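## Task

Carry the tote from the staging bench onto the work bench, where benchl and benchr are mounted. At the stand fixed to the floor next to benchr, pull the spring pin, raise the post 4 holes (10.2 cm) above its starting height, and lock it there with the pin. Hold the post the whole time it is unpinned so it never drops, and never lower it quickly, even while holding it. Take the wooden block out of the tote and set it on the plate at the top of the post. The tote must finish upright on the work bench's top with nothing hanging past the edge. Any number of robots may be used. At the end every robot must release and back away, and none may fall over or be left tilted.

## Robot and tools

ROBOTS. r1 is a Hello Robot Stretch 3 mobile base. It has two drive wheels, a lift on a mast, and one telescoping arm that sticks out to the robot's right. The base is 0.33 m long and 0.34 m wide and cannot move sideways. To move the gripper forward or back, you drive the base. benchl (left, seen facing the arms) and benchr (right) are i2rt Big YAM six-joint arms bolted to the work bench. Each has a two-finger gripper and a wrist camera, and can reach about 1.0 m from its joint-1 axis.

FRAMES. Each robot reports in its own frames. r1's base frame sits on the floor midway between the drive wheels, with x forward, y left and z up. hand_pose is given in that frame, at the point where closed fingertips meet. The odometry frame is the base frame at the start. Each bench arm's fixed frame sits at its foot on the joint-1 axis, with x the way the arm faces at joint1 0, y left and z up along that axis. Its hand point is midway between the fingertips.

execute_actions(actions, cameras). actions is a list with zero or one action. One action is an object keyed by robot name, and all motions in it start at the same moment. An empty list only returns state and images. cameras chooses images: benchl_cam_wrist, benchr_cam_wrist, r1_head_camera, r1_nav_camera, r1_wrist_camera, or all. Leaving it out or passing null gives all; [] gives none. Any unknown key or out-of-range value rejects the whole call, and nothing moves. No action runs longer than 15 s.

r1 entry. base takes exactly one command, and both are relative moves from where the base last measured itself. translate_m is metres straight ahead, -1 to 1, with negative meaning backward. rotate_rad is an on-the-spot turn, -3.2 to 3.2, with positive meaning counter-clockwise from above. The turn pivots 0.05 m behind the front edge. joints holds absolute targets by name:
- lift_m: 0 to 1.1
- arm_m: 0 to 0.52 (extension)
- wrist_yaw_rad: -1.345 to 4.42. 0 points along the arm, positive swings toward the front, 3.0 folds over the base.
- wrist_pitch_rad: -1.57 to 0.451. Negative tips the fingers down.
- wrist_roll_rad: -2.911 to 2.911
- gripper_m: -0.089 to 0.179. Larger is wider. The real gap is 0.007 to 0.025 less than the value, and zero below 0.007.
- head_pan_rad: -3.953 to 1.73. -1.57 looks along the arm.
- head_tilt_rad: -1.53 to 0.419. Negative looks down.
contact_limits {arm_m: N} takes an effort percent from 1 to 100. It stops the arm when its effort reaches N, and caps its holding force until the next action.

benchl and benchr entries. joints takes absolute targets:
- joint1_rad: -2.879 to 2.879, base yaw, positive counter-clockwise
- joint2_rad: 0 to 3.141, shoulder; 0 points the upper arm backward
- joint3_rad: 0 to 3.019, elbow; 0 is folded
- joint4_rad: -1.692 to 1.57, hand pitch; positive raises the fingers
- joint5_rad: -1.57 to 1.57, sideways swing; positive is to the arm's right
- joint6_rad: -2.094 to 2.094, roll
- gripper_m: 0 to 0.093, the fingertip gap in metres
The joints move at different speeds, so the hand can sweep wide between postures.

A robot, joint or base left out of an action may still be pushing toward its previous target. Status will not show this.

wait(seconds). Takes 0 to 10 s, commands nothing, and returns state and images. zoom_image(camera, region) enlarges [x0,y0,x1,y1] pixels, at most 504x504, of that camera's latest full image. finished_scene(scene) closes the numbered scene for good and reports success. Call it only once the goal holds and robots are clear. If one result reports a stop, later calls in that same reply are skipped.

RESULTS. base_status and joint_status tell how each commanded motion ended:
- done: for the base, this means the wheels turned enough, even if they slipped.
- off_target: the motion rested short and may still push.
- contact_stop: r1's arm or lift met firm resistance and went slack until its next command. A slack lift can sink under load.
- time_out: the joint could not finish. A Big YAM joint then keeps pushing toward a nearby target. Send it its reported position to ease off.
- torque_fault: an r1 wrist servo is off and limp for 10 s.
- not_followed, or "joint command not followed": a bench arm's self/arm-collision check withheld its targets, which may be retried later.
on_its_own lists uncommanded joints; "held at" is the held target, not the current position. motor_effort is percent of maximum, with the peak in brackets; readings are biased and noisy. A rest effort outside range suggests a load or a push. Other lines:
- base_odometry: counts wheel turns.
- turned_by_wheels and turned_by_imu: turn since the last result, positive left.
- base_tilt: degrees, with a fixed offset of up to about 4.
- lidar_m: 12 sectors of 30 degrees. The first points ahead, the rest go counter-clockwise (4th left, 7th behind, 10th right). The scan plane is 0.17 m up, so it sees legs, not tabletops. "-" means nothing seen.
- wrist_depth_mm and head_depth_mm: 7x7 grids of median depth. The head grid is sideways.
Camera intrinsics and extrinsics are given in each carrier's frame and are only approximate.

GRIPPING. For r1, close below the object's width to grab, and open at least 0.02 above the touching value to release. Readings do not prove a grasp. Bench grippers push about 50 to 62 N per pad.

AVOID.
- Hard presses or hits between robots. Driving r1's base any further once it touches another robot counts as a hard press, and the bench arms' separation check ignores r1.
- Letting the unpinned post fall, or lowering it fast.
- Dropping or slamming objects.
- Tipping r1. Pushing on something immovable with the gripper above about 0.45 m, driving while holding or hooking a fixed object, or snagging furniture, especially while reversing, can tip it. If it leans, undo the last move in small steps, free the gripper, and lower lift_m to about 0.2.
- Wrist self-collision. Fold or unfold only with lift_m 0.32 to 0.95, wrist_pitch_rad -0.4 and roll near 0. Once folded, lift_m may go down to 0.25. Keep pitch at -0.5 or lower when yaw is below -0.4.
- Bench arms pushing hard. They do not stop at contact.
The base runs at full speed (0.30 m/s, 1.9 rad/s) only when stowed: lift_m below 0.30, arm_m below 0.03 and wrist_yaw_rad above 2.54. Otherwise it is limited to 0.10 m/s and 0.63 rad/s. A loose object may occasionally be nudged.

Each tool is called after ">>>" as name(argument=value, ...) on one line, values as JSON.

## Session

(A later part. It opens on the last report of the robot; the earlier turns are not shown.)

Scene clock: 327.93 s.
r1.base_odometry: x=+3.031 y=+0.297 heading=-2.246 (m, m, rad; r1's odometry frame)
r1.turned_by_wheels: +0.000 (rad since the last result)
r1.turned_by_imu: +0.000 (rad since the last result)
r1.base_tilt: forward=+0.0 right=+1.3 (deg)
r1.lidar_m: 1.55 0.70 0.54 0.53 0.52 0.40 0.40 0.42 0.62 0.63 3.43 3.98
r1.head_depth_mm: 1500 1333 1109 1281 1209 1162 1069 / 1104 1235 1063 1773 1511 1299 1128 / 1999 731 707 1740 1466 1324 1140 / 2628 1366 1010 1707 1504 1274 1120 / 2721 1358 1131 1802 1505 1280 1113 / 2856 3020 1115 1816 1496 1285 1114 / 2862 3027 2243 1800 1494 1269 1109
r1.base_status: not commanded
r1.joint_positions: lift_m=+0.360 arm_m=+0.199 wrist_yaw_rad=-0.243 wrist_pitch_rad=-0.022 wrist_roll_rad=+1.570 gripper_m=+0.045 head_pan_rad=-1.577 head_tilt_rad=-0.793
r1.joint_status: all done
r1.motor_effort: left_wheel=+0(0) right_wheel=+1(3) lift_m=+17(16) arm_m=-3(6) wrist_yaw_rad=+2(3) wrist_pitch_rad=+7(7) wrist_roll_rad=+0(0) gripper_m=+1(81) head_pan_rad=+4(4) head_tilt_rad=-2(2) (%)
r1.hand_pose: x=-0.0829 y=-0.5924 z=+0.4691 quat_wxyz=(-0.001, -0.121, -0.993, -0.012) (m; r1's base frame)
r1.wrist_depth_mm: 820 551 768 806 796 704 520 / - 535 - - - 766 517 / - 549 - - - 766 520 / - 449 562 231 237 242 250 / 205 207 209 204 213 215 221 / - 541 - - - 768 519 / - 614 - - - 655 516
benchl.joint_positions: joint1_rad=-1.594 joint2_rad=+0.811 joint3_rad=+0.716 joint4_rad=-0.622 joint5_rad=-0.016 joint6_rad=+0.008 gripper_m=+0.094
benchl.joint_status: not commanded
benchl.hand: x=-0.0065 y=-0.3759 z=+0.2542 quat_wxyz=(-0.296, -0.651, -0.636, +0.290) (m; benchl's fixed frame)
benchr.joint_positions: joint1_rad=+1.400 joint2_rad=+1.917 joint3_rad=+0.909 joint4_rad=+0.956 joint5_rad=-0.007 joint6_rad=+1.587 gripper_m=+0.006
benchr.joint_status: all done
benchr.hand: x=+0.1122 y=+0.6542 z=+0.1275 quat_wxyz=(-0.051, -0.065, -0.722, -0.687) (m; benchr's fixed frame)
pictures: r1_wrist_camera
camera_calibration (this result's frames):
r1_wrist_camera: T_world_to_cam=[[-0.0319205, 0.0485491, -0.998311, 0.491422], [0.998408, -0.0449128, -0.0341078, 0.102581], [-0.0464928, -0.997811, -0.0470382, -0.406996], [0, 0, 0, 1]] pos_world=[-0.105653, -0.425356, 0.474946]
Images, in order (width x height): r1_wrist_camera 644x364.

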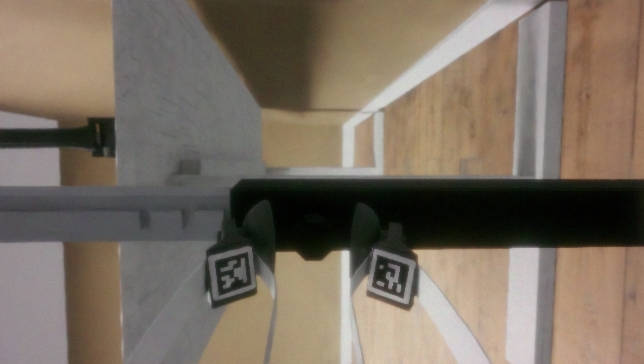

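>>> execute_actions(actions=[{"r1":{"joints":{"arm_m":0.216},"base":{"translate_m":-0.004}}}], cameras=[])

>>> execute_actions(actions=[{"r1":{"joints":{"gripper_m":-0.07}},"benchr":{"joints":{"joint2_rad":1.865}}}], cameras=[])

>>> execute_actions(actions=[{"r1":{"joints":{"arm_m":0.199},"base":{"translate_m":0.004}}}], cameras=[])

>>> execute_actions(actions=[{"benchr":{"joints":{"joint2_rad":1.75,"joint4_rad":0.93,"joint3_rad":0.92}}}], cameras=[])

>>> execute_actions(actions=[{"r1":{"joints":{"gripper_m":0.045}}}], cameras=[])

>>> execute_actions(actions=[{"r1":{"joints":{"arm_m":0.0}},"benchr":{"joints":{"joint2_rad":1.87}}}], cameras=["r1_head_camera"])

Scene clock: 330.20 s.
r1.base_odometry: x=+3.034 y=+0.300 heading=-2.246 (m, m, rad; r1's odometry frame)
r1.turned_by_wheels: +0.000 (rad since the last result)
r1.turned_by_imu: +0.000 (rad since the last result)
r1.base_tilt: forward=-0.1 right=+1.3 (deg)
r1.lidar_m: 1.56 0.70 0.54 0.53 0.51 0.40 0.39 0.42 0.61 0.63 3.40 3.99
r1.head_depth_mm: 1500 1324 1116 1267 1202 1150 1056 / 1137 1240 1059 1758 1494 1291 1128 / 2004 728 710 1722 1490 1328 1140 / 2646 1371 1011 1721 1503 1232 1120 / 2725 1363 1133 1822 1508 1287 1116 / 2823 2956 1128 1789 1490 1277 1116 / 2859 3084 2238 1794 1484 1273 1107
r1.base_status: done
r1.joint_positions: lift_m=+0.360 arm_m=+0.216 wrist_yaw_rad=-0.243 wrist_pitch_rad=-0.022 wrist_roll_rad=+1.570 gripper_m=+0.045 head_pan_rad=-1.577 head_tilt_rad=-0.793
r1.joint_status: all done
r1.motor_effort: left_wheel=+1(4) right_wheel=-1(5) lift_m=+16(16) arm_m=+3(3) wrist_yaw_rad=+2(2) wrist_pitch_rad=+7(7) wrist_roll_rad=+0(0) gripper_m=+0(0) head_pan_rad=+5(4) head_tilt_rad=-2(2) (%)
r1.hand_pose: x=-0.0828 y=-0.6088 z=+0.4691 quat_wxyz=(-0.001, -0.121, -0.993, -0.012) (m; r1's base frame)
r1.wrist_depth_mm: 807 494 774 780 799 705 523 / - 490 - - - 776 525 / - 488 - - - 762 521 / - 428 553 561 577 602 480 / 185 189 189 186 194 199 201 / - 544 - - - 762 528 / - 606 - - - 653 516
benchl.joint_positions: joint1_rad=-1.594 joint2_rad=+0.811 joint3_rad=+0.716 joint4_rad=-0.622 joint5_rad=-0.016 joint6_rad=+0.008 gripper_m=+0.094
benchl.joint_status: not commanded
benchl.hand: x=-0.0065 y=-0.3759 z=+0.2542 quat_wxyz=(-0.296, -0.651, -0.636, +0.290) (m; benchl's fixed frame)
benchr.joint_positions: joint1_rad=+1.400 joint2_rad=+1.917 joint3_rad=+0.909 joint4_rad=+0.956 joint5_rad=-0.007 joint6_rad=+1.587 gripper_m=+0.006
benchr.joint_status: not commanded
benchr.hand: x=+0.1122 y=+0.6542 z=+0.1275 quat_wxyz=(-0.051, -0.065, -0.722, -0.687) (m; benchr's fixed frame)
pictures: none
No camera images: the call's "cameras" was empty. Leave "cameras" out to get every camera's image.

Scene clock: 331.83 s.
r1.base_odometry: x=+3.034 y=+0.300 heading=-2.247 (m, m, rad; r1's odometry frame)
r1.turned_by_wheels: +0.000 (rad since the last result)
r1.turned_by_imu: +0.000 (rad since the last result)
r1.base_tilt: forward=-0.1 right=+1.4 (deg)
r1.lidar_m: 1.56 0.70 0.54 0.53 0.51 0.40 0.39 0.42 0.61 0.63 3.43 3.99
r1.head_depth_mm: 1489 1311 1110 1264 1203 1154 1060 / 1143 1230 1064 1770 1506 1300 1130 / 1862 730 711 1749 1500 1333 1137 / 2616 1368 1006 1716 1504 1248 1121 / 2685 1366 1132 1809 1500 1273 1113 / 2821 2961 1125 1789 1493 1274 1112 / 2843 3012 2247 1805 1478 1266 1106
r1.base_status: not commanded
r1.joint_positions: lift_m=+0.360 arm_m=+0.216 wrist_yaw_rad=-0.242 wrist_pitch_rad=-0.021 wrist_roll_rad=+1.570 gripper_m=-0.069 head_pan_rad=-1.577 head_tilt_rad=-0.793
r1.joint_status: all done
r1.motor_effort: left_wheel=+0(1) right_wheel=+2(1) lift_m=+17(16) arm_m=-3(3) wrist_yaw_rad=+1(2) wrist_pitch_rad=+7(8) wrist_roll_rad=+0(0) gripper_m=-33(99) head_pan_rad=+4(4) head_tilt_rad=-2(2) (%)
r1.hand_pose: x=-0.0826 y=-0.6095 z=+0.4693 quat_wxyz=(-0.001, -0.121, -0.993, -0.011) (m; r1's base frame)
r1.wrist_depth_mm: 796 491 778 815 777 709 531 / - 487 - - - 757 517 / - 490 - - - 752 519 / - 448 557 561 570 580 478 / 186 188 186 167 192 196 202 / - 537 771 - - 762 517 / - 498 - - - 756 528
benchl.joint_positions: joint1_rad=-1.594 joint2_rad=+0.811 joint3_rad=+0.716 joint4_rad=-0.622 joint5_rad=-0.016 joint6_rad=+0.008 gripper_m=+0.094
benchl.joint_status: not commanded
benchl.hand: x=-0.0065 y=-0.3759 z=+0.2542 quat_wxyz=(-0.296, -0.651, -0.636, +0.290) (m; benchl's fixed frame)
benchr.joint_positions: joint1_rad=+1.400 joint2_rad=+1.917 joint3_rad=+0.909 joint4_rad=+0.956 joint5_rad=-0.007 joint6_rad=+1.587 gripper_m=+0.006
benchr.joint_status: all done
benchr.hand: x=+0.1122 y=+0.6542 z=+0.1275 quat_wxyz=(-0.051, -0.065, -0.722, -0.687) (m; benchr's fixed frame)
pictures: none
No camera images: the call's "cameras" was empty. Leave "cameras" out to get every camera's image.

Scene clock: 332.97 s.
r1.base_odometry: x=+3.031 y=+0.297 heading=-2.247 (m, m, rad; r1's odometry frame)
r1.turned_by_wheels: +0.000 (rad since the last result)
r1.turned_by_imu: +0.000 (rad since the last result)
r1.base_tilt: forward=-0.1 right=+1.4 (deg)
r1.lidar_m: 1.56 0.70 0.54 0.53 0.52 0.40 0.40 0.42 0.62 0.63 3.42 3.96
r1.head_depth_mm: 1501 1326 1114 1279 1213 1162 1068 / 1104 1241 1062 1770 1520 1287 1127 / 2002 726 708 1738 1466 1319 1140 / 2655 1379 1012 1725 1508 1273 1122 / 2691 1360 1129 1805 1503 1283 1116 / 2817 3044 1129 1800 1506 1268 1112 / 2851 3071 2262 1800 1489 1274 1110
r1.base_status: done
r1.joint_positions: lift_m=+0.360 arm_m=+0.200 wrist_yaw_rad=-0.244 wrist_pitch_rad=-0.021 wrist_roll_rad=+1.570 gripper_m=-0.062 head_pan_rad=-1.577 head_tilt_rad=-0.793
r1.joint_status: all done
r1.on_its_own: gripper_m is held at -0.063, not at your -0.070, by its stall guard, which is still easing
r1.motor_effort: left_wheel=+0(8) right_wheel=+3(12) lift_m=+17(17) arm_m=-8(15) wrist_yaw_rad=+3(6) wrist_pitch_rad=+7(7) wrist_roll_rad=+0(0) gripper_m=-31(35) head_pan_rad=+4(4) head_tilt_rad=-2(2) (%)
r1.hand_pose: x=-0.0831 y=-0.5929 z=+0.4694 quat_wxyz=(-0.001, -0.122, -0.993, -0.011) (m; r1's base frame)
r1.wrist_depth_mm: 804 539 771 794 784 700 528 / - 542 - - - 743 528 / - 545 - - - 763 517 / - 457 567 237 240 248 254 / 204 206 210 166 210 217 217 / - 543 769 - - 768 522 / - 491 - - - 751 523
benchl.joint_positions: joint1_rad=-1.594 joint2_rad=+0.811 joint3_rad=+0.716 joint4_rad=-0.622 joint5_rad=-0.016 joint6_rad=+0.008 gripper_m=+0.094
benchl.joint_status: not commanded
benchl.hand: x=-0.0065 y=-0.3759 z=+0.2542 quat_wxyz=(-0.296, -0.651, -0.636, +0.290) (m; benchl's fixed frame)
benchr.joint_positions: joint1_rad=+1.400 joint2_rad=+1.917 joint3_rad=+0.909 joint4_rad=+0.964 joint5_rad=-0.007 joint6_rad=+1.587 gripper_m=+0.006
benchr.joint_status: not commanded
benchr.hand: x=+0.1122 y=+0.6543 z=+0.1296 quat_wxyz=(-0.051, -0.065, -0.720, -0.689) (m; benchr's fixed frame)
pictures: none
No camera images: the call's "cameras" was empty. Leave "cameras" out to get every camera's image.

Scene clock: 333.70 s.
r1.base_odometry: x=+3.031 y=+0.297 heading=-2.247 (m, m, rad; r1's odometry frame)
r1.turned_by_wheels: +0.000 (rad since the last result)
r1.turned_by_imu: +0.000 (rad since the last result)
r1.base_tilt: forward=-0.1 right=+1.3 (deg)
r1.lidar_m: 1.55 0.70 0.54 0.53 0.52 0.40 0.40 0.42 0.62 0.63 3.43 3.99
r1.head_depth_mm: 1516 1320 1108 1276 1223 1160 1070 / 1105 1209 1057 1768 1517 1295 1123 / 2000 694 749 1730 1478 1310 1139 / 2673 1375 1049 1709 1509 1265 1124 / 2699 1361 1132 1816 1499 1276 1115 / 2817 3026 1126 1793 1498 1283 1108 / 2871 3085 2261 1802 1491 1271 1108
r1.base_status: not commanded
r1.joint_positions: lift_m=+0.360 arm_m=+0.200 wrist_yaw_rad=-0.244 wrist_pitch_rad=-0.021 wrist_roll_rad=+1.570 gripper_m=-0.059 head_pan_rad=-1.577 head_tilt_rad=-0.793
r1.joint_status: not commanded
r1.on_its_own: gripper_m is held at -0.060, not at your -0.070, by its stall guard, which is still easing
r1.motor_effort: left_wheel=+0(0) right_wheel=+3(2) lift_m=+17(17) arm_m=-6(7) wrist_yaw_rad=+2(3) wrist_pitch_rad=+7(7) wrist_roll_rad=+0(0) gripper_m=-29(32) head_pan_rad=+4(4) head_tilt_rad=-2(2) (%)
r1.hand_pose: x=-0.0831 y=-0.5927 z=+0.4693 quat_wxyz=(-0.001, -0.122, -0.993, -0.011) (m; r1's base frame)
r1.wrist_depth_mm: 792 543 782 787 795 700 522 / - 532 - - - 778 527 / - 534 - - - 772 519 / - 445 570 237 241 246 254 / 204 206 208 169 210 216 221 / - 535 771 - - 752 524 / - 540 - - - 772 520
benchl.joint_positions: joint1_rad=-1.594 joint2_rad=+0.811 joint3_rad=+0.716 joint4_rad=-0.622 joint5_rad=-0.016 joint6_rad=+0.008 gripper_m=+0.094
benchl.joint_status: not commanded
benchl.hand: x=-0.0065 y=-0.3759 z=+0.2542 quat_wxyz=(-0.296, -0.651, -0.636, +0.290) (m; benchl's fixed frame)
benchr.joint_positions: joint1_rad=+1.399 joint2_rad=+1.857 joint3_rad=+0.910 joint4_rad=+0.900 joint5_rad=-0.007 joint6_rad=+1.586 gripper_m=+0.006
benchr.joint_status: all done
benchr.hand: x=+0.1122 y=+0.6532 z=+0.1530 quat_wxyz=(-0.051, -0.065, -0.720, -0.688) (m; benchr's fixed frame)
pictures: none
No camera images: the call's "cameras" was empty. Leave "cameras" out to get every camera's image.

Scene clock: 335.23 s.
r1.base_odometry: x=+3.031 y=+0.297 heading=-2.247 (m, m, rad; r1's odometry frame)
r1.turned_by_wheels: +0.000 (rad since the last result)
r1.turned_by_imu: +0.000 (rad since the last result)
r1.base_tilt: forward=-0.1 right=+1.3 (deg)
r1.lidar_m: 1.55 0.70 0.54 0.53 0.52 0.40 0.40 0.42 0.62 0.63 3.42 4.00
r1.head_depth_mm: 1498 1321 1114 1284 1221 1157 1069 / 1093 1205 1062 1793 1513 1302 1129 / 1977 694 751 1726 1480 1325 1141 / 2669 1373 1050 1711 1500 1276 1122 / 2735 1363 1129 1795 1492 1286 1117 / 2785 3045 1128 1800 1497 1282 1113 / 2879 3058 2249 1801 1488 1268 1112
r1.base_status: not commanded
r1.joint_positions: lift_m=+0.360 arm_m=+0.199 wrist_yaw_rad=-0.243 wrist_pitch_rad=-0.022 wrist_roll_rad=+1.570 gripper_m=+0.045 head_pan_rad=-1.577 head_tilt_rad=-0.793
r1.joint_status: all done
r1.motor_effort: left_wheel=+0(0) right_wheel=+1(3) lift_m=+17(16) arm_m=-3(6) wrist_yaw_rad=+2(2) wrist_pitch_rad=+7(7) wrist_roll_rad=+0(0) gripper_m=+2(81) head_pan_rad=+5(4) head_tilt_rad=-2(2) (%)
r1.hand_pose: x=-0.0829 y=-0.5924 z=+0.4691 quat_wxyz=(-0.001, -0.121, -0.993, -0.012) (m; r1's base frame)
r1.wrist_depth_mm: 827 540 767 781 791 680 526 / - 551 - - - 769 520 / - 545 - - - 762 516 / - 447 569 230 237 243 249 / 204 208 210 206 212 216 220 / - 546 - - - 757 529 / - 604 - - - 654 532
benchl.joint_positions: joint1_rad=-1.594 joint2_rad=+0.811 joint3_rad=+0.716 joint4_rad=-0.622 joint5_rad=-0.016 joint6_rad=+0.008 gripper_m=+0.094
benchl.joint_status: not commanded
benchl.hand: x=-0.0065 y=-0.3759 z=+0.2542 quat_wxyz=(-0.296, -0.651, -0.636, +0.290) (m; benchl's fixed frame)
benchr.joint_positions: joint1_rad=+1.399 joint2_rad=+1.857 joint3_rad=+0.910 joint4_rad=+0.900 joint5_rad=-0.007 joint6_rad=+1.586 gripper_m=+0.006
benchr.joint_status: not commanded
benchr.hand: x=+0.1122 y=+0.6532 z=+0.1530 quat_wxyz=(-0.051, -0.065, -0.720, -0.688) (m; benchr's fixed frame)
pictures: none
No camera images: the call's "cameras" was empty. Leave "cameras" out to get every camera's image.

Scene clock: 337.93 s.
r1.base_odometry: x=+3.031 y=+0.297 heading=-2.247 (m, m, rad; r1's odometry frame)
r1.turned_by_wheels: +0.000 (rad since the last result)
r1.turned_by_imu: +0.000 (rad since the last result)
r1.base_tilt: forward=+0.0 right=+1.3 (deg)
r1.lidar_m: 1.55 0.70 0.54 0.53 0.52 0.40 0.39 0.42 0.62 0.63 3.43 3.97
r1.head_depth_mm: 1511 1323 1110 1283 1217 1164 1066 / 1102 1217 1060 1778 1520 1297 1125 / 2016 700 750 1721 1470 1285 1141 / 2649 1379 1052 1715 1478 1276 1160 / 2745 1358 1129 1794 1502 1277 1111 / 2815 3064 1125 1800 1493 1278 1112 / 2835 3032 2248 1793 1486 1269 1112
r1.base_status: not commanded
r1.joint_positions: lift_m=+0.360 arm_m=+0.001 wrist_yaw_rad=-0.242 wrist_pitch_rad=-0.022 wrist_roll_rad=+1.570 gripper_m=+0.045 head_pan_rad=-1.577 head_tilt_rad=-0.793
r1.joint_status: all done
joint sent to its limit — the command would take r1.arm_m past its lower limit, so that joint was sent only as far as its limit.
r1.motor_effort: left_wheel=+0(0) right_wheel=+1(1) lift_m=+17(17) arm_m=-3(3) wrist_yaw_rad=+1(2) wrist_pitch_rad=+7(7) wrist_roll_rad=+0(0) gripper_m=+1(2) head_pan_rad=+4(4) head_tilt_rad=-2(2) (%)
r1.hand_pose: x=-0.0826 y=-0.3946 z=+0.4691 quat_wxyz=(-0.001, -0.121, -0.993, -0.012) (m; r1's base frame)
r1.wrist_depth_mm: 775 770 747 754 760 674 520 / - - 978 - - 755 529 / - - - - - 751 512 / 582 - 777 777 831 682 466 / - - 674 - - 709 497 / - - - - - 752 523 / - - - - - 716 521
benchl.joint_positions: joint1_rad=-1.594 joint2_rad=+0.811 joint3_rad=+0.716 joint4_rad=-0.622 joint5_rad=-0.016 joint6_rad=+0.008 gripper_m=+0.094
benchl.joint_status: not commanded
benchl.hand: x=-0.0065 y=-0.3759 z=+0.2542 quat_wxyz=(-0.296, -0.651, -0.636, +0.290) (m; benchl's fixed frame)
benchr.joint_positions: joint1_rad=+1.399 joint2_rad=+1.870 joint3_rad=+0.911 joint4_rad=+0.917 joint5_rad=-0.007 joint6_rad=+1.587 gripper_m=+0.006
benchr.joint_status: all done
benchr.hand: x=+0.1124 y=+0.6538 z=+0.1491 quat_wxyz=(-0.051, -0.065, -0.719, -0.690) (m; benchr's fixed frame)
pictures: r1_head_camera (sideways: a quarter turn clockwise sets it upright)
camera_calibration (this result's frames):
r1_head_camera: T_world_to_cam=[[-0.0181367, 0.71114, -0.702816, 0.932117], [0.998583, -0.0222846, -0.0483178, 0.0612362], [-0.0500227, -0.702697, -0.709729, 0.876444], [0, 0, 0, 1]] pos_world=[-0.000401766, -0.0456276, 1.2801]
Images, in order (width x height): r1_head_camera 896x504.

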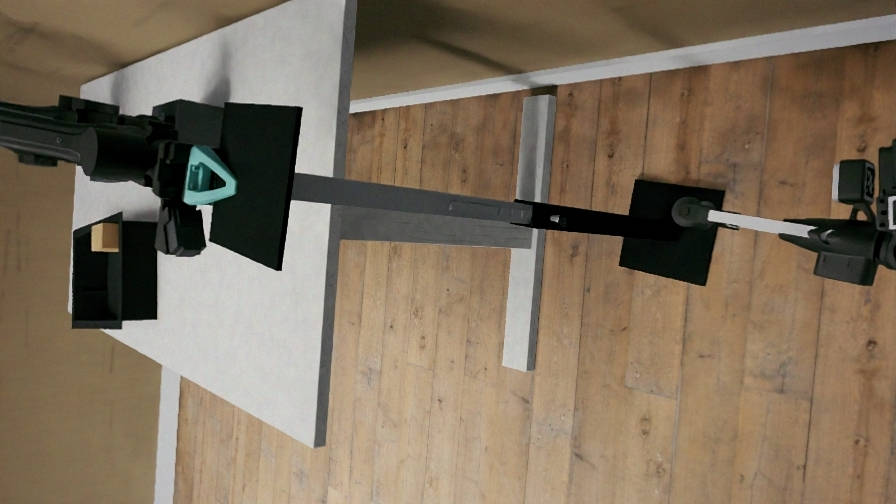

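>>> execute_actions(actions=[{"benchr":{"joints":{"gripper_m":0.06,"joint2_rad":1.85,"joint4_rad":0.94}}}], cameras=[])

>>> execute_actions(actions=[{"benchr":{"joints":{"joint2_rad":1.76,"joint3_rad":0.75,"joint4_rad":1.01}}}], cameras=[])

>>> execute_actions(actions=[{"benchr":{"joints":{"joint2_rad":1.64,"joint3_rad":0.58,"joint4_rad":1.07}}}], cameras=["r1_head_camera"])

>>> execute_actions(actions=[{"benchr":{"joints":{"joint1_rad":-0.3,"joint2_rad":1.3,"joint3_rad":0.8,"joint4_rad":-0.7,"joint6_rad":0,"gripper_m":0.093}},"r1":{"joints":{"head_tilt_rad":-0.5}}}], cameras=["r1_head_camera","benchr_cam_wrist"])

Scene clock: 339.90 s.
r1.base_odometry: x=+3.031 y=+0.297 heading=-2.247 (m, m, rad; r1's odometry frame)
r1.turned_by_wheels: +0.000 (rad since the last result)
r1.turned_by_imu: +0.000 (rad since the last result)
r1.base_tilt: forward=+0.0 right=+1.3 (deg)
r1.lidar_m: 1.55 0.70 0.54 0.53 0.52 0.40 0.40 0.42 0.62 0.63 3.43 3.97
r1.head_depth_mm: 1510 1324 1112 1283 1217 1160 1067 / 1099 1210 1058 1775 1516 1299 1127 / 2010 691 748 1731 1482 1287 1141 / 2641 1372 1052 1726 1461 1274 1163 / 2694 1360 1130 1808 1503 1277 1121 / 2838 3054 1126 1803 1504 1278 1109 / 2833 3056 2255 1801 1488 1269 1110
r1.base_status: not commanded
r1.joint_positions: lift_m=+0.360 arm_m=+0.001 wrist_yaw_rad=-0.242 wrist_pitch_rad=-0.022 wrist_roll_rad=+1.570 gripper_m=+0.045 head_pan_rad=-1.577 head_tilt_rad=-0.793
r1.joint_status: not commanded
r1.motor_effort: left_wheel=+0(0) right_wheel=+1(0) lift_m=+17(17) arm_m=-3(3) wrist_yaw_rad=+1(1) wrist_pitch_rad=+7(7) wrist_roll_rad=+0(0) gripper_m=+1(2) head_pan_rad=+4(4) head_tilt_rad=-2(2) (%)
r1.hand_pose: x=-0.0826 y=-0.3946 z=+0.4691 quat_wxyz=(-0.001, -0.121, -0.993, -0.012) (m; r1's base frame)
r1.wrist_depth_mm: 768 771 755 743 756 665 522 / - - 991 - - 763 523 / - - - - - 781 508 / 597 - 770 800 826 668 474 / - - 668 - - 714 497 / - - - - - 770 522 / - - - - - 707 524
benchl.joint_positions: joint1_rad=-1.594 joint2_rad=+0.811 joint3_rad=+0.716 joint4_rad=-0.622 joint5_rad=-0.016 joint6_rad=+0.008 gripper_m=+0.094
benchl.joint_status: not commanded
benchl.hand: x=-0.0065 y=-0.3759 z=+0.2542 quat_wxyz=(-0.296, -0.651, -0.636, +0.290) (m; benchl's fixed frame)
benchr.joint_positions: joint1_rad=+1.401 joint2_rad=+1.866 joint3_rad=+0.911 joint4_rad=+0.926 joint5_rad=-0.006 joint6_rad=+1.581 gripper_m=+0.060
benchr.joint_status: all done
benchr.hand: x=+0.1112 y=+0.6540 z=+0.1538 quat_wxyz=(-0.053, -0.062, -0.715, -0.695) (m; benchr's fixed frame)
pictures: none
No camera images: the call's "cameras" was empty. Leave "cameras" out to get every camera's image.

Scene clock: 340.73 s.
r1.base_odometry: x=+3.031 y=+0.297 heading=-2.247 (m, m, rad; r1's odometry frame)
r1.turned_by_wheels: +0.000 (rad since the last result)
r1.turned_by_imu: +0.000 (rad since the last result)
r1.base_tilt: forward=-0.1 right=+1.3 (deg)
r1.lidar_m: 1.56 0.70 0.54 0.53 0.52 0.40 0.40 0.42 0.62 0.63 3.43 3.97
r1.head_depth_mm: 1497 1326 1117 1278 1208 1163 1067 / 1070 1211 1060 1773 1517 1289 1129 / 2018 710 747 1731 1476 1288 1145 / 2635 1376 1045 1719 1471 1274 1165 / 2750 1363 1131 1811 1501 1277 1120 / 2838 3043 1120 1804 1502 1276 1112 / 2833 3052 2256 1793 1489 1269 1112
r1.base_status: not commanded
r1.joint_positions: lift_m=+0.360 arm_m=+0.001 wrist_yaw_rad=-0.242 wrist_pitch_rad=-0.022 wrist_roll_rad=+1.570 gripper_m=+0.045 head_pan_rad=-1.577 head_tilt_rad=-0.793
r1.joint_status: not commanded
r1.motor_effort: left_wheel=+0(0) right_wheel=+0(0) lift_m=+16(17) arm_m=-3(3) wrist_yaw_rad=+1(1) wrist_pitch_rad=+7(7) wrist_roll_rad=+0(0) gripper_m=+0(1) head_pan_rad=+4(4) head_tilt_rad=-2(3) (%)
r1.hand_pose: x=-0.0826 y=-0.3946 z=+0.4691 quat_wxyz=(-0.001, -0.121, -0.993, -0.012) (m; r1's base frame)
r1.wrist_depth_mm: 768 764 761 756 765 679 512 / - - 992 - - 758 523 / - - - - - 752 509 / 598 - 762 802 829 680 473 / - - 667 - - 722 492 / - - - - - 759 531 / - - - - - 720 520
benchl.joint_positions: joint1_rad=-1.594 joint2_rad=+0.811 joint3_rad=+0.716 joint4_rad=-0.622 joint5_rad=-0.016 joint6_rad=+0.008 gripper_m=+0.094
benchl.joint_status: not commanded
benchl.hand: x=-0.0065 y=-0.3759 z=+0.2542 quat_wxyz=(-0.296, -0.651, -0.636, +0.290) (m; benchl's fixed frame)
benchr.joint_positions: joint1_rad=+1.401 joint2_rad=+1.766 joint3_rad=+0.759 joint4_rad=+0.996 joint5_rad=-0.006 joint6_rad=+1.580 gripper_m=+0.060
benchr.joint_status: all done
benchr.hand: x=+0.1026 y=+0.6035 z=+0.1634 quat_wxyz=(-0.054, -0.061, -0.708, -0.701) (m; benchr's fixed frame)
pictures: none
No camera images: the call's "cameras" was empty. Leave "cameras" out to get every camera's image.

Scene clock: 341.57 s.
r1.base_odometry: x=+3.031 y=+0.297 heading=-2.247 (m, m, rad; r1's odometry frame)
r1.turned_by_wheels: +0.000 (rad since the last result)
r1.turned_by_imu: +0.000 (rad since the last result)
r1.base_tilt: forward=-0.1 right=+1.3 (deg)
r1.lidar_m: 1.55 0.70 0.54 0.53 0.52 0.40 0.40 0.42 0.62 0.63 3.44 3.98
r1.head_depth_mm: 1506 1329 1115 1280 1212 1163 1065 / 1075 1217 1058 1796 1515 1292 1125 / 2010 790 750 1743 1479 1290 1147 / 2622 1369 1044 1723 1476 1279 1160 / 2685 1369 1133 1826 1510 1283 1115 / 2806 3084 1115 1812 1491 1276 1113 / 2864 3079 2252 1809 1485 1268 1107
r1.base_status: not commanded
r1.joint_positions: lift_m=+0.360 arm_m=+0.001 wrist_yaw_rad=-0.242 wrist_pitch_rad=-0.022 wrist_roll_rad=+1.570 gripper_m=+0.045 head_pan_rad=-1.577 head_tilt_rad=-0.793
r1.joint_status: not commanded
r1.motor_effort: left_wheel=+0(0) right_wheel=+0(0) lift_m=+17(17) arm_m=-3(3) wrist_yaw_rad=+1(1) wrist_pitch_rad=+7(7) wrist_roll_rad=+0(1) gripper_m=+1(0) head_pan_rad=+4(4) head_tilt_rad=-2(2) (%)
r1.hand_pose: x=-0.0826 y=-0.3946 z=+0.4691 quat_wxyz=(-0.001, -0.121, -0.993, -0.012) (m; r1's base frame)
r1.wrist_depth_mm: 780 755 759 767 751 670 526 / - - 975 - - 786 523 / - - - - - 745 509 / 601 - 769 800 801 693 469 / - - 670 - - 721 493 / - - - - - 765 523 / - - - - - 706 532
benchl.joint_positions: joint1_rad=-1.594 joint2_rad=+0.811 joint3_rad=+0.716 joint4_rad=-0.622 joint5_rad=-0.016 joint6_rad=+0.008 gripper_m=+0.094
benchl.joint_status: not commanded
benchl.hand: x=-0.0065 y=-0.3759 z=+0.2542 quat_wxyz=(-0.296, -0.651, -0.636, +0.290) (m; benchl's fixed frame)
benchr.joint_positions: joint1_rad=+1.401 joint2_rad=+1.637 joint3_rad=+0.591 joint4_rad=+1.058 joint5_rad=-0.006 joint6_rad=+1.580 gripper_m=+0.060
benchr.joint_status: all done
benchr.hand: x=+0.0924 y=+0.5442 z=+0.1758 quat_wxyz=(-0.055, -0.061, -0.700, -0.709) (m; benchr's fixed frame)
pictures: r1_head_camera (sideways: a quarter turn clockwise sets it upright)
camera_calibration (this result's frames):
r1_head_camera: T_world_to_cam=[[-0.0181366, 0.71114, -0.702816, 0.932117], [0.998583, -0.0222847, -0.0483178, 0.0612362], [-0.0500228, -0.702697, -0.709729, 0.876443], [0, 0, 0, 1]] pos_world=[-0.000401771, -0.0456276, 1.2801]
Images, in order (width x height): r1_head_camera 896x504.

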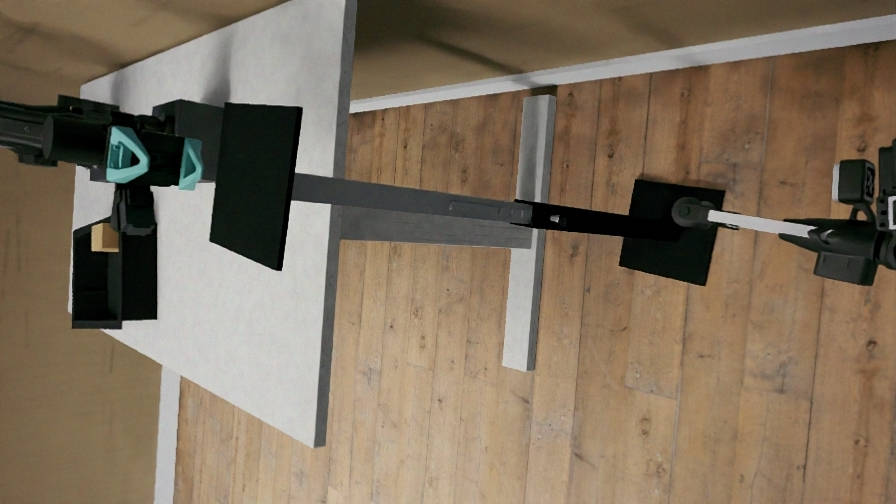

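Scene clock: 343.73 s.
r1.base_odometry: x=+3.031 y=+0.297 heading=-2.247 (m, m, rad; r1's odometry frame)
r1.turned_by_wheels: +0.000 (rad since the last result)
r1.turned_by_imu: +0.000 (rad since the last result)
r1.base_tilt: forward=-0.1 right=+1.3 (deg)
r1.lidar_m: 1.56 0.70 0.54 0.53 0.52 0.40 0.39 0.42 0.62 0.63 3.40 3.99
r1.head_depth_mm: 1510 1461 1392 1179 1281 1250 1183 / 2355 1523 1840 1162 1842 1544 1272 / 2684 2038 1676 717 1776 1460 1243 / 2752 2936 1804 1088 1759 1444 1224 / 2737 2935 1787 1199 1952 1494 1267 / 2790 2984 3343 1198 1952 1530 1264 / 2783 3063 3327 2685 1944 1527 1251
r1.base_status: not commanded
r1.joint_positions: lift_m=+0.360 arm_m=+0.001 wrist_yaw_rad=-0.242 wrist_pitch_rad=-0.022 wrist_roll_rad=+1.570 gripper_m=+0.045 head_pan_rad=-1.577 head_tilt_rad=-0.508
r1.joint_status: all done
r1.motor_effort: left_wheel=+0(0) right_wheel=+0(0) lift_m=+16(17) arm_m=-4(3) wrist_yaw_rad=+1(1) wrist_pitch_rad=+7(7) wrist_roll_rad=+0(0) gripper_m=+1(1) head_pan_rad=+4(5) head_tilt_rad=+3(17) (%)
r1.hand_pose: x=-0.0826 y=-0.3946 z=+0.4691 quat_wxyz=(-0.001, -0.121, -0.993, -0.012) (m; r1's base frame)
r1.wrist_depth_mm: 785 755 782 770 756 664 531 / - - - - - 761 517 / - - - - - 760 516 / - - 778 780 820 682 466 / - - 675 - - 707 492 / - - - - - 763 525 / - - - - - 720 516
benchl.joint_positions: joint1_rad=-1.594 joint2_rad=+0.811 joint3_rad=+0.716 joint4_rad=-0.622 joint5_rad=-0.016 joint6_rad=+0.008 gripper_m=+0.094
benchl.joint_status: not commanded
benchl.hand: x=-0.0065 y=-0.3759 z=+0.2542 quat_wxyz=(-0.296, -0.651, -0.636, +0.290) (m; benchl's fixed frame)
benchr.joint_positions: joint1_rad=-0.302 joint2_rad=+1.300 joint3_rad=+0.791 joint4_rad=-0.693 joint5_rad=-0.007 joint6_rad=+0.011 gripper_m=+0.093
benchr.joint_status: all done
benchr.hand: x=+0.3901 y=-0.1205 z=+0.0983 quat_wxyz=(-0.182, -0.152, -0.971, +0.023) (m; benchr's fixed frame)
pictures: benchr_cam_wrist, r1_head_camera (sideways: a quarter turn clockwise sets it upright)
camera_calibration (this result's frames):
benchr_cam_wrist: T_world_to_cam=[[-0.302909, -0.952983, -0.00830309, 0.00440835], [-0.923815, 0.291476, 0.248208, 0.376842], [-0.234118, 0.0828551, -0.968671, 0.318564], [0, 0, 0, 1]] pos_world=[0.42405, -0.132034, 0.215085]
r1_head_camera: T_world_to_cam=[[-0.0194559, 0.484712, -0.874457, 1.15588], [0.998508, -0.0352117, -0.0417338, 0.0526818], [-0.05102, -0.873965, -0.483304, 0.581892], [0, 0, 0, 1]] pos_world=[-0.000426394, -0.0498597, 1.29419]
Images, in order (width x height): benchr_cam_wrist 504x504, r1_head_camera 896x504.

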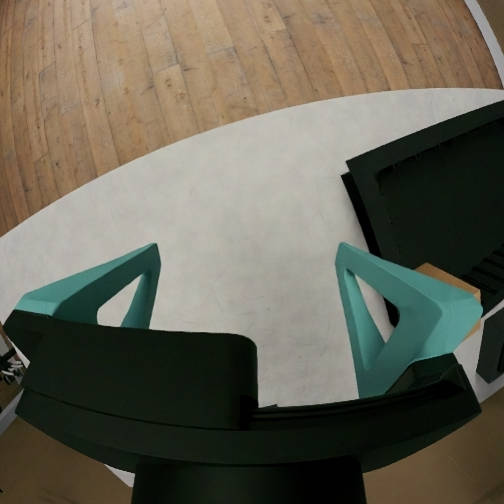

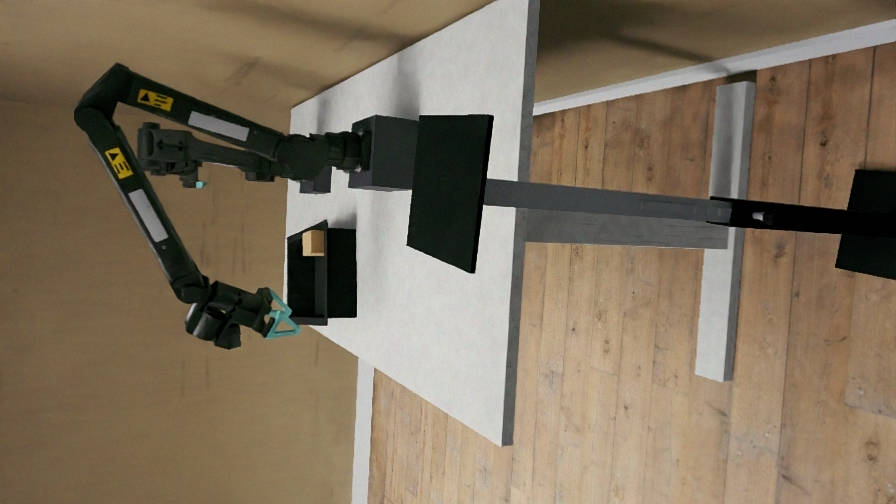

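>>> execute_actions(actions=[{"benchr":{"joints":{"joint1_rad":-0.845,"joint2_rad":1.57,"joint3_rad":1.09,"joint4_rad":-1.06,"joint6_rad":-0.845}}}], cameras=["r1_head_camera","benchr_cam_wrist"])

Scene clock: 346.40 s.
r1.base_odometry: x=+3.031 y=+0.297 heading=-2.247 (m, m, rad; r1's odometry frame)
r1.turned_by_wheels: +0.000 (rad since the last result)
r1.turned_by_imu: +0.000 (rad since the last result)
r1.base_tilt: forward=-0.1 right=+1.3 (deg)
r1.lidar_m: 1.55 0.70 0.54 0.53 0.52 0.40 0.40 0.42 0.62 0.63 3.41 3.98
r1.head_depth_mm: 1500 1455 1389 1175 1274 1244 1183 / 2371 2134 1839 1165 1841 1555 1272 / 2683 2838 1554 713 1770 1464 1233 / 2721 2905 1676 1091 1750 1445 1221 / 2726 2983 1943 1204 1951 1497 1257 / 2769 3054 3331 1197 1941 1523 1256 / 2788 3063 3377 2673 1938 1526 1259
r1.base_status: not commanded
r1.joint_positions: lift_m=+0.360 arm_m=+0.001 wrist_yaw_rad=-0.242 wrist_pitch_rad=-0.022 wrist_roll_rad=+1.570 gripper_m=+0.045 head_pan_rad=-1.577 head_tilt_rad=-0.508
r1.joint_status: not commanded
r1.motor_effort: left_wheel=+0(0) right_wheel=+1(0) lift_m=+17(16) arm_m=-3(3) wrist_yaw_rad=+1(1) wrist_pitch_rad=+7(7) wrist_roll_rad=+0(0) gripper_m=+1(1) head_pan_rad=+4(4) head_tilt_rad=+3(2) (%)
r1.hand_pose: x=-0.0826 y=-0.3946 z=+0.4691 quat_wxyz=(-0.001, -0.121, -0.993, -0.012) (m; r1's base frame)
r1.wrist_depth_mm: 776 778 750 748 742 679 521 / - - 1000 - - 756 518 / - - - - - 758 509 / - - 756 781 803 671 471 / - - 682 - - 699 489 / - - - - - 760 527 / - - - - - 723 522
benchl.joint_positions: joint1_rad=-1.594 joint2_rad=+0.811 joint3_rad=+0.716 joint4_rad=-0.622 joint5_rad=-0.016 joint6_rad=+0.008 gripper_m=+0.094
benchl.joint_status: not commanded
benchl.hand: x=-0.0065 y=-0.3759 z=+0.2542 quat_wxyz=(-0.296, -0.651, -0.636, +0.290) (m; benchl's fixed frame)
benchr.joint_positions: joint1_rad=-0.853 joint2_rad=+1.566 joint3_rad=+1.044 joint4_rad=-1.053 joint5_rad=-0.007 joint6_rad=-0.834 gripper_m=+0.093
benchr.joint_status: all done
benchr.hand: x=+0.2754 y=-0.3143 z=+0.0733 quat_wxyz=(-0.001, -0.010, -1.000, -0.004) (m; benchr's fixed frame)
pictures: benchr_cam_wrist, r1_head_camera (sideways: a quarter turn clockwise sets it upright)
camera_calibration (this result's frames):
benchr_cam_wrist: T_world_to_cam=[[-0.0169839, -0.999836, -0.0062374, -0.308836], [-0.815163, 0.010234, 0.579142, 0.190998], [-0.578983, 0.0149206, -0.815203, 0.345936], [0, 0, 0, 1]] pos_world=[0.350741, -0.315902, 0.169467]
r1_head_camera: T_world_to_cam=[[-0.019456, 0.484703, -0.874462, 1.15588], [0.998508, -0.0352121, -0.0417335, 0.0526814], [-0.05102, -0.873969, -0.483295, 0.581881], [0, 0, 0, 1]] pos_world=[-0.000426395, -0.0498598, 1.2942]
Images, in order (width x height): benchr_cam_wrist 504x504, r1_head_camera 896x504.

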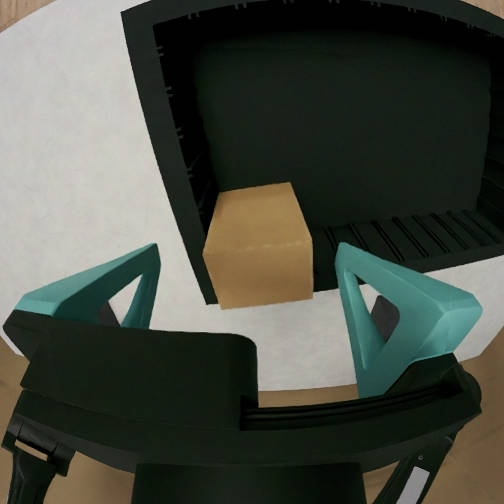

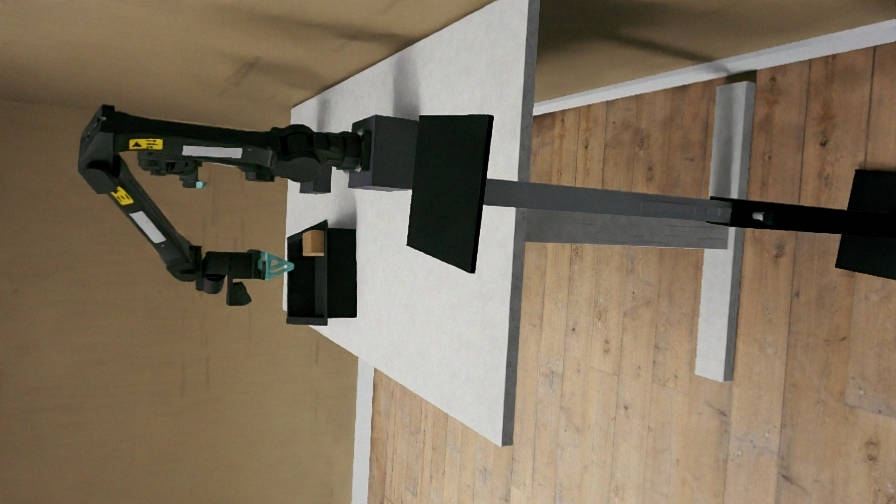

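>>> execute_actions(actions=[{"benchr":{"joints":{"joint1_rad":-0.99,"joint2_rad":1.526,"joint3_rad":0.925,"joint4_rad":-0.97,"joint6_rad":-0.95}}}], cameras=["r1_head_camera","benchr_cam_wrist"])

>>> zoom_image(camera="r1_head_camera", region=[230,180,380,330])

Scene clock: 348.90 s.
r1.base_odometry: x=+3.031 y=+0.297 heading=-2.247 (m, m, rad; r1's odometry frame)
r1.turned_by_wheels: +0.000 (rad since the last result)
r1.turned_by_imu: +0.000 (rad since the last result)
r1.base_tilt: forward=-0.1 right=+1.3 (deg)
r1.lidar_m: 1.55 0.70 0.54 0.53 0.52 0.40 0.39 0.42 0.62 0.63 3.41 3.99
r1.head_depth_mm: 1517 1457 1400 1175 1277 1247 1191 / 2341 2013 1851 1158 1835 1547 1276 / 2685 2019 1551 714 1754 1458 1237 / 2699 2878 1666 1089 1748 1433 1231 / 2747 3018 1930 1207 1962 1500 1265 / 2777 3046 3278 1196 1971 1538 1262 / 2781 3046 3324 2670 1938 1536 1254
r1.base_status: not commanded
r1.joint_positions: lift_m=+0.360 arm_m=+0.001 wrist_yaw_rad=-0.242 wrist_pitch_rad=-0.022 wrist_roll_rad=+1.570 gripper_m=+0.045 head_pan_rad=-1.577 head_tilt_rad=-0.508
r1.joint_status: not commanded
r1.motor_effort: left_wheel=+0(0) right_wheel=+0(1) lift_m=+16(17) arm_m=-3(4) wrist_yaw_rad=+1(1) wrist_pitch_rad=+7(7) wrist_roll_rad=+0(1) gripper_m=+0(1) head_pan_rad=+4(4) head_tilt_rad=+3(3) (%)
r1.hand_pose: x=-0.0826 y=-0.3946 z=+0.4691 quat_wxyz=(-0.001, -0.121, -0.993, -0.012) (m; r1's base frame)
r1.wrist_depth_mm: 749 763 771 755 759 682 522 / - - 999 - - 756 513 / - - - - - 749 518 / - - 759 811 828 665 465 / - - 682 - - 710 491 / - - - - - 750 523 / - - - - - 714 527
benchl.joint_positions: joint1_rad=-1.594 joint2_rad=+0.811 joint3_rad=+0.716 joint4_rad=-0.622 joint5_rad=-0.016 joint6_rad=+0.008 gripper_m=+0.094
benchl.joint_status: not commanded
benchl.hand: x=-0.0065 y=-0.3759 z=+0.2542 quat_wxyz=(-0.296, -0.651, -0.636, +0.290) (m; benchl's fixed frame)
benchr.joint_positions: joint1_rad=-0.998 joint2_rad=+1.527 joint3_rad=+0.930 joint4_rad=-0.977 joint5_rad=-0.007 joint6_rad=-0.939 gripper_m=+0.093
benchr.joint_status: all done
benchr.hand: x=+0.2108 y=-0.3259 z=+0.0514 quat_wxyz=(-0.002, -0.030, -1.000, -0.003) (m; benchr's fixed frame)
pictures: benchr_cam_wrist, r1_head_camera (sideways: a quarter turn clockwise sets it upright)
camera_calibration (this result's frames):
benchr_cam_wrist: T_world_to_cam=[[-0.0573852, -0.998338, -0.00532337, -0.312661], [-0.814773, 0.043751, 0.578128, 0.162091], [-0.576934, 0.0375133, -0.815929, 0.297837], [0, 0, 0, 1]] pos_world=[0.285957, -0.330406, 0.14764]
r1_head_camera: T_world_to_cam=[[-0.019456, 0.4847, -0.874464, 1.15589], [0.998508, -0.0352122, -0.0417334, 0.0526812], [-0.05102, -0.873971, -0.483292, 0.581876], [0, 0, 0, 1]] pos_world=[-0.000426395, -0.0498598, 1.2942]
Images, in order (width x height): benchr_cam_wrist 504x504, r1_head_camera 896x504.

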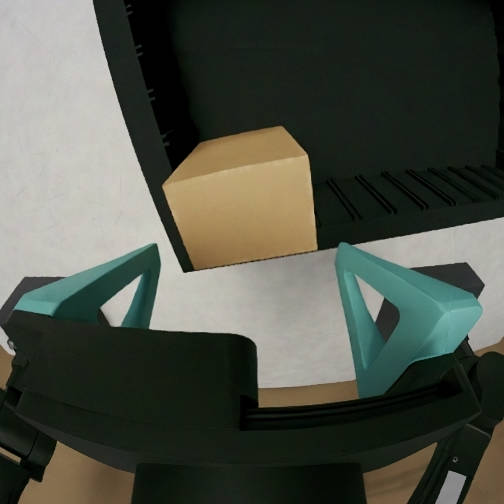

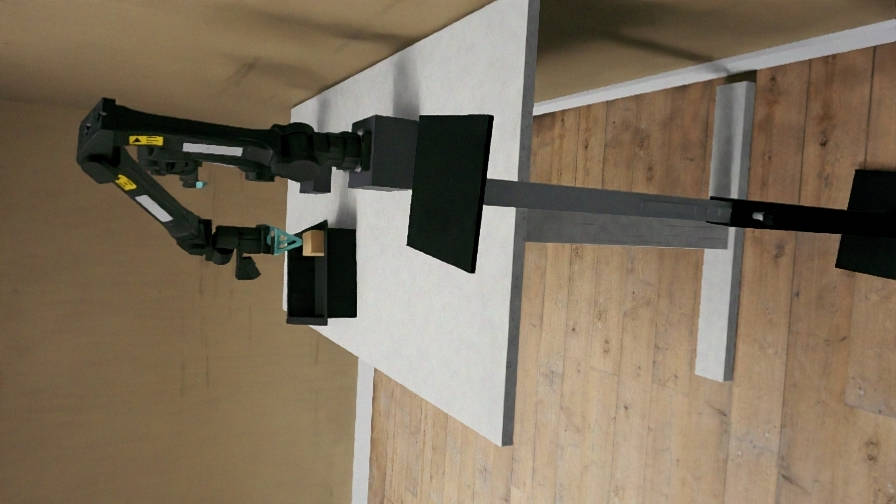

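Region (230, 180, 380, 330) of r1_head_camera's 896x504 image, scaled by 3.360, with more detail than that image has.

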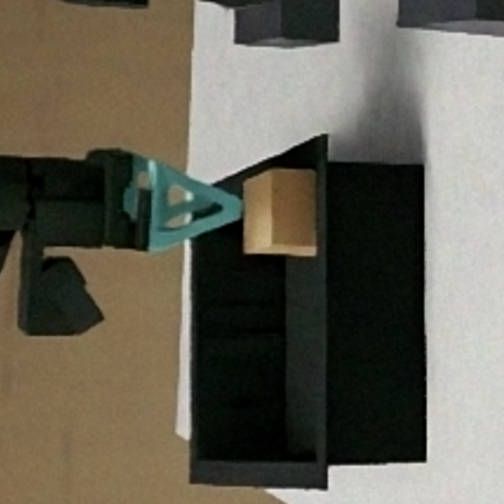

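>>> execute_actions(actions=[{"benchr":{"joints":{"joint1_rad":-0.975,"joint2_rad":1.61,"joint3_rad":0.87,"joint4_rad":-0.825,"joint6_rad":-0.8}}}], cameras=["r1_head_camera","benchr_cam_wrist"])

>>> zoom_image(camera="r1_head_camera", region=[230,180,380,330])

Scene clock: 351.00 s.
r1.base_odometry: x=+3.031 y=+0.297 heading=-2.247 (m, m, rad; r1's odometry frame)
r1.turned_by_wheels: +0.000 (rad since the last result)
r1.turned_by_imu: +0.000 (rad since the last result)
r1.base_tilt: forward=+0.0 right=+1.3 (deg)
r1.lidar_m: 1.55 0.70 0.54 0.53 0.51 0.40 0.40 0.42 0.62 0.63 3.40 3.97
r1.head_depth_mm: 1511 1445 1401 1176 1270 1245 1187 / 2404 2145 1844 1163 1821 1546 1277 / 2641 1721 1555 715 1752 1461 1238 / 2729 2925 1673 1087 1743 1451 1230 / 2742 2983 1946 1206 1959 1491 1261 / 2724 3028 3305 1199 1949 1537 1258 / 2792 3062 3410 2706 1936 1537 1254
r1.base_status: not commanded
r1.joint_positions: lift_m=+0.360 arm_m=+0.001 wrist_yaw_rad=-0.242 wrist_pitch_rad=-0.022 wrist_roll_rad=+1.570 gripper_m=+0.045 head_pan_rad=-1.577 head_tilt_rad=-0.508
r1.joint_status: not commanded
r1.motor_effort: left_wheel=+0(0) right_wheel=+1(0) lift_m=+16(16) arm_m=-4(3) wrist_yaw_rad=+1(1) wrist_pitch_rad=+7(7) wrist_roll_rad=+1(0) gripper_m=+1(1) head_pan_rad=+5(4) head_tilt_rad=+3(3) (%)
r1.hand_pose: x=-0.0826 y=-0.3946 z=+0.4691 quat_wxyz=(-0.001, -0.121, -0.993, -0.012) (m; r1's base frame)
r1.wrist_depth_mm: 765 767 755 762 760 673 517 / - - 980 - - 754 512 / - - - - - 770 508 / - - 777 775 802 668 464 / - - 674 - - 716 492 / - - - - - 770 515 / - - - - - 700 520
benchl.joint_positions: joint1_rad=-1.594 joint2_rad=+0.811 joint3_rad=+0.716 joint4_rad=-0.622 joint5_rad=-0.016 joint6_rad=+0.008 gripper_m=+0.094
benchl.joint_status: not commanded
benchl.hand: x=-0.0065 y=-0.3759 z=+0.2542 quat_wxyz=(-0.296, -0.651, -0.636, +0.290) (m; benchl's fixed frame)
benchr.joint_positions: joint1_rad=-0.982 joint2_rad=+1.606 joint3_rad=+0.880 joint4_rad=-0.835 joint5_rad=-0.007 joint6_rad=-0.813 gripper_m=+0.093
benchr.joint_status: all done
benchr.hand: x=+0.2178 y=-0.3246 z=+0.0069 quat_wxyz=(-0.006, -0.084, -0.996, +0.001) (m; benchr's fixed frame)
pictures: benchr_cam_wrist, r1_head_camera (sideways: a quarter turn clockwise sets it upright)
camera_calibration (this result's frames):
benchr_cam_wrist: T_world_to_cam=[[-0.165741, -0.986163, 0.00343111, -0.283741], [-0.808722, 0.137909, 0.571795, 0.222727], [-0.564357, 0.0919953, -0.820389, 0.280521], [0, 0, 0, 1]] pos_world=[0.29141, -0.336338, 0.103756]
r1_head_camera: T_world_to_cam=[[-0.019456, 0.484698, -0.874465, 1.15589], [0.998508, -0.0352124, -0.0417333, 0.0526811], [-0.05102, -0.873973, -0.483289, 0.581873], [0, 0, 0, 1]] pos_world=[-0.000426395, -0.0498598, 1.2942]
Images, in order (width x height): benchr_cam_wrist 504x504, r1_head_camera 896x504.

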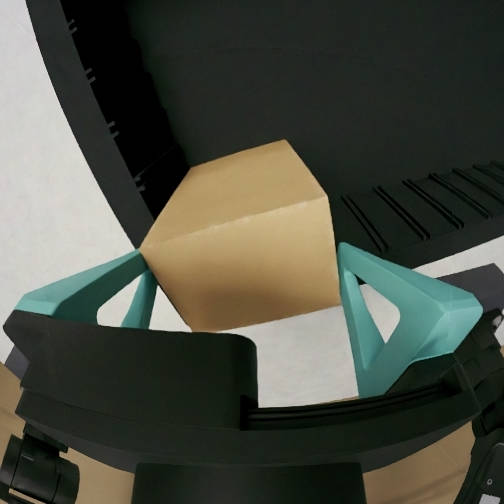

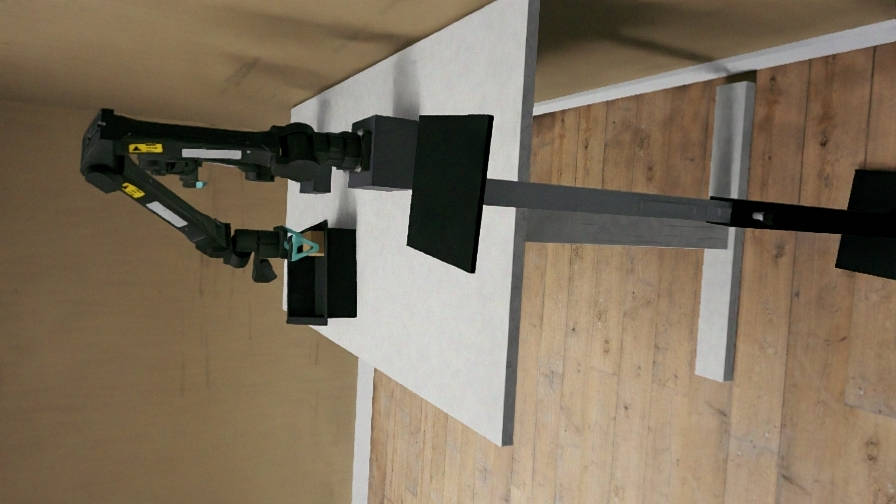

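Region (230, 180, 380, 330) of r1_head_camera's 896x504 image, scaled by 3.360, with more detail than that image has.

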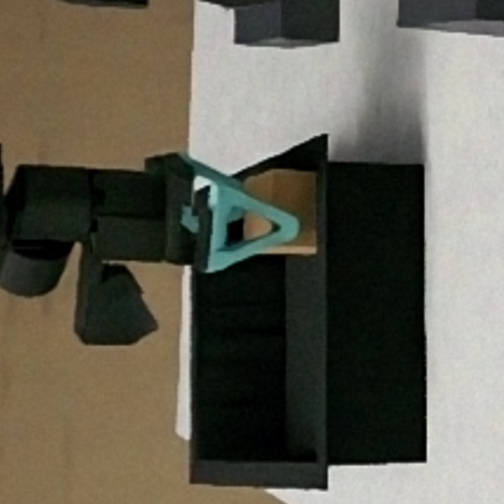

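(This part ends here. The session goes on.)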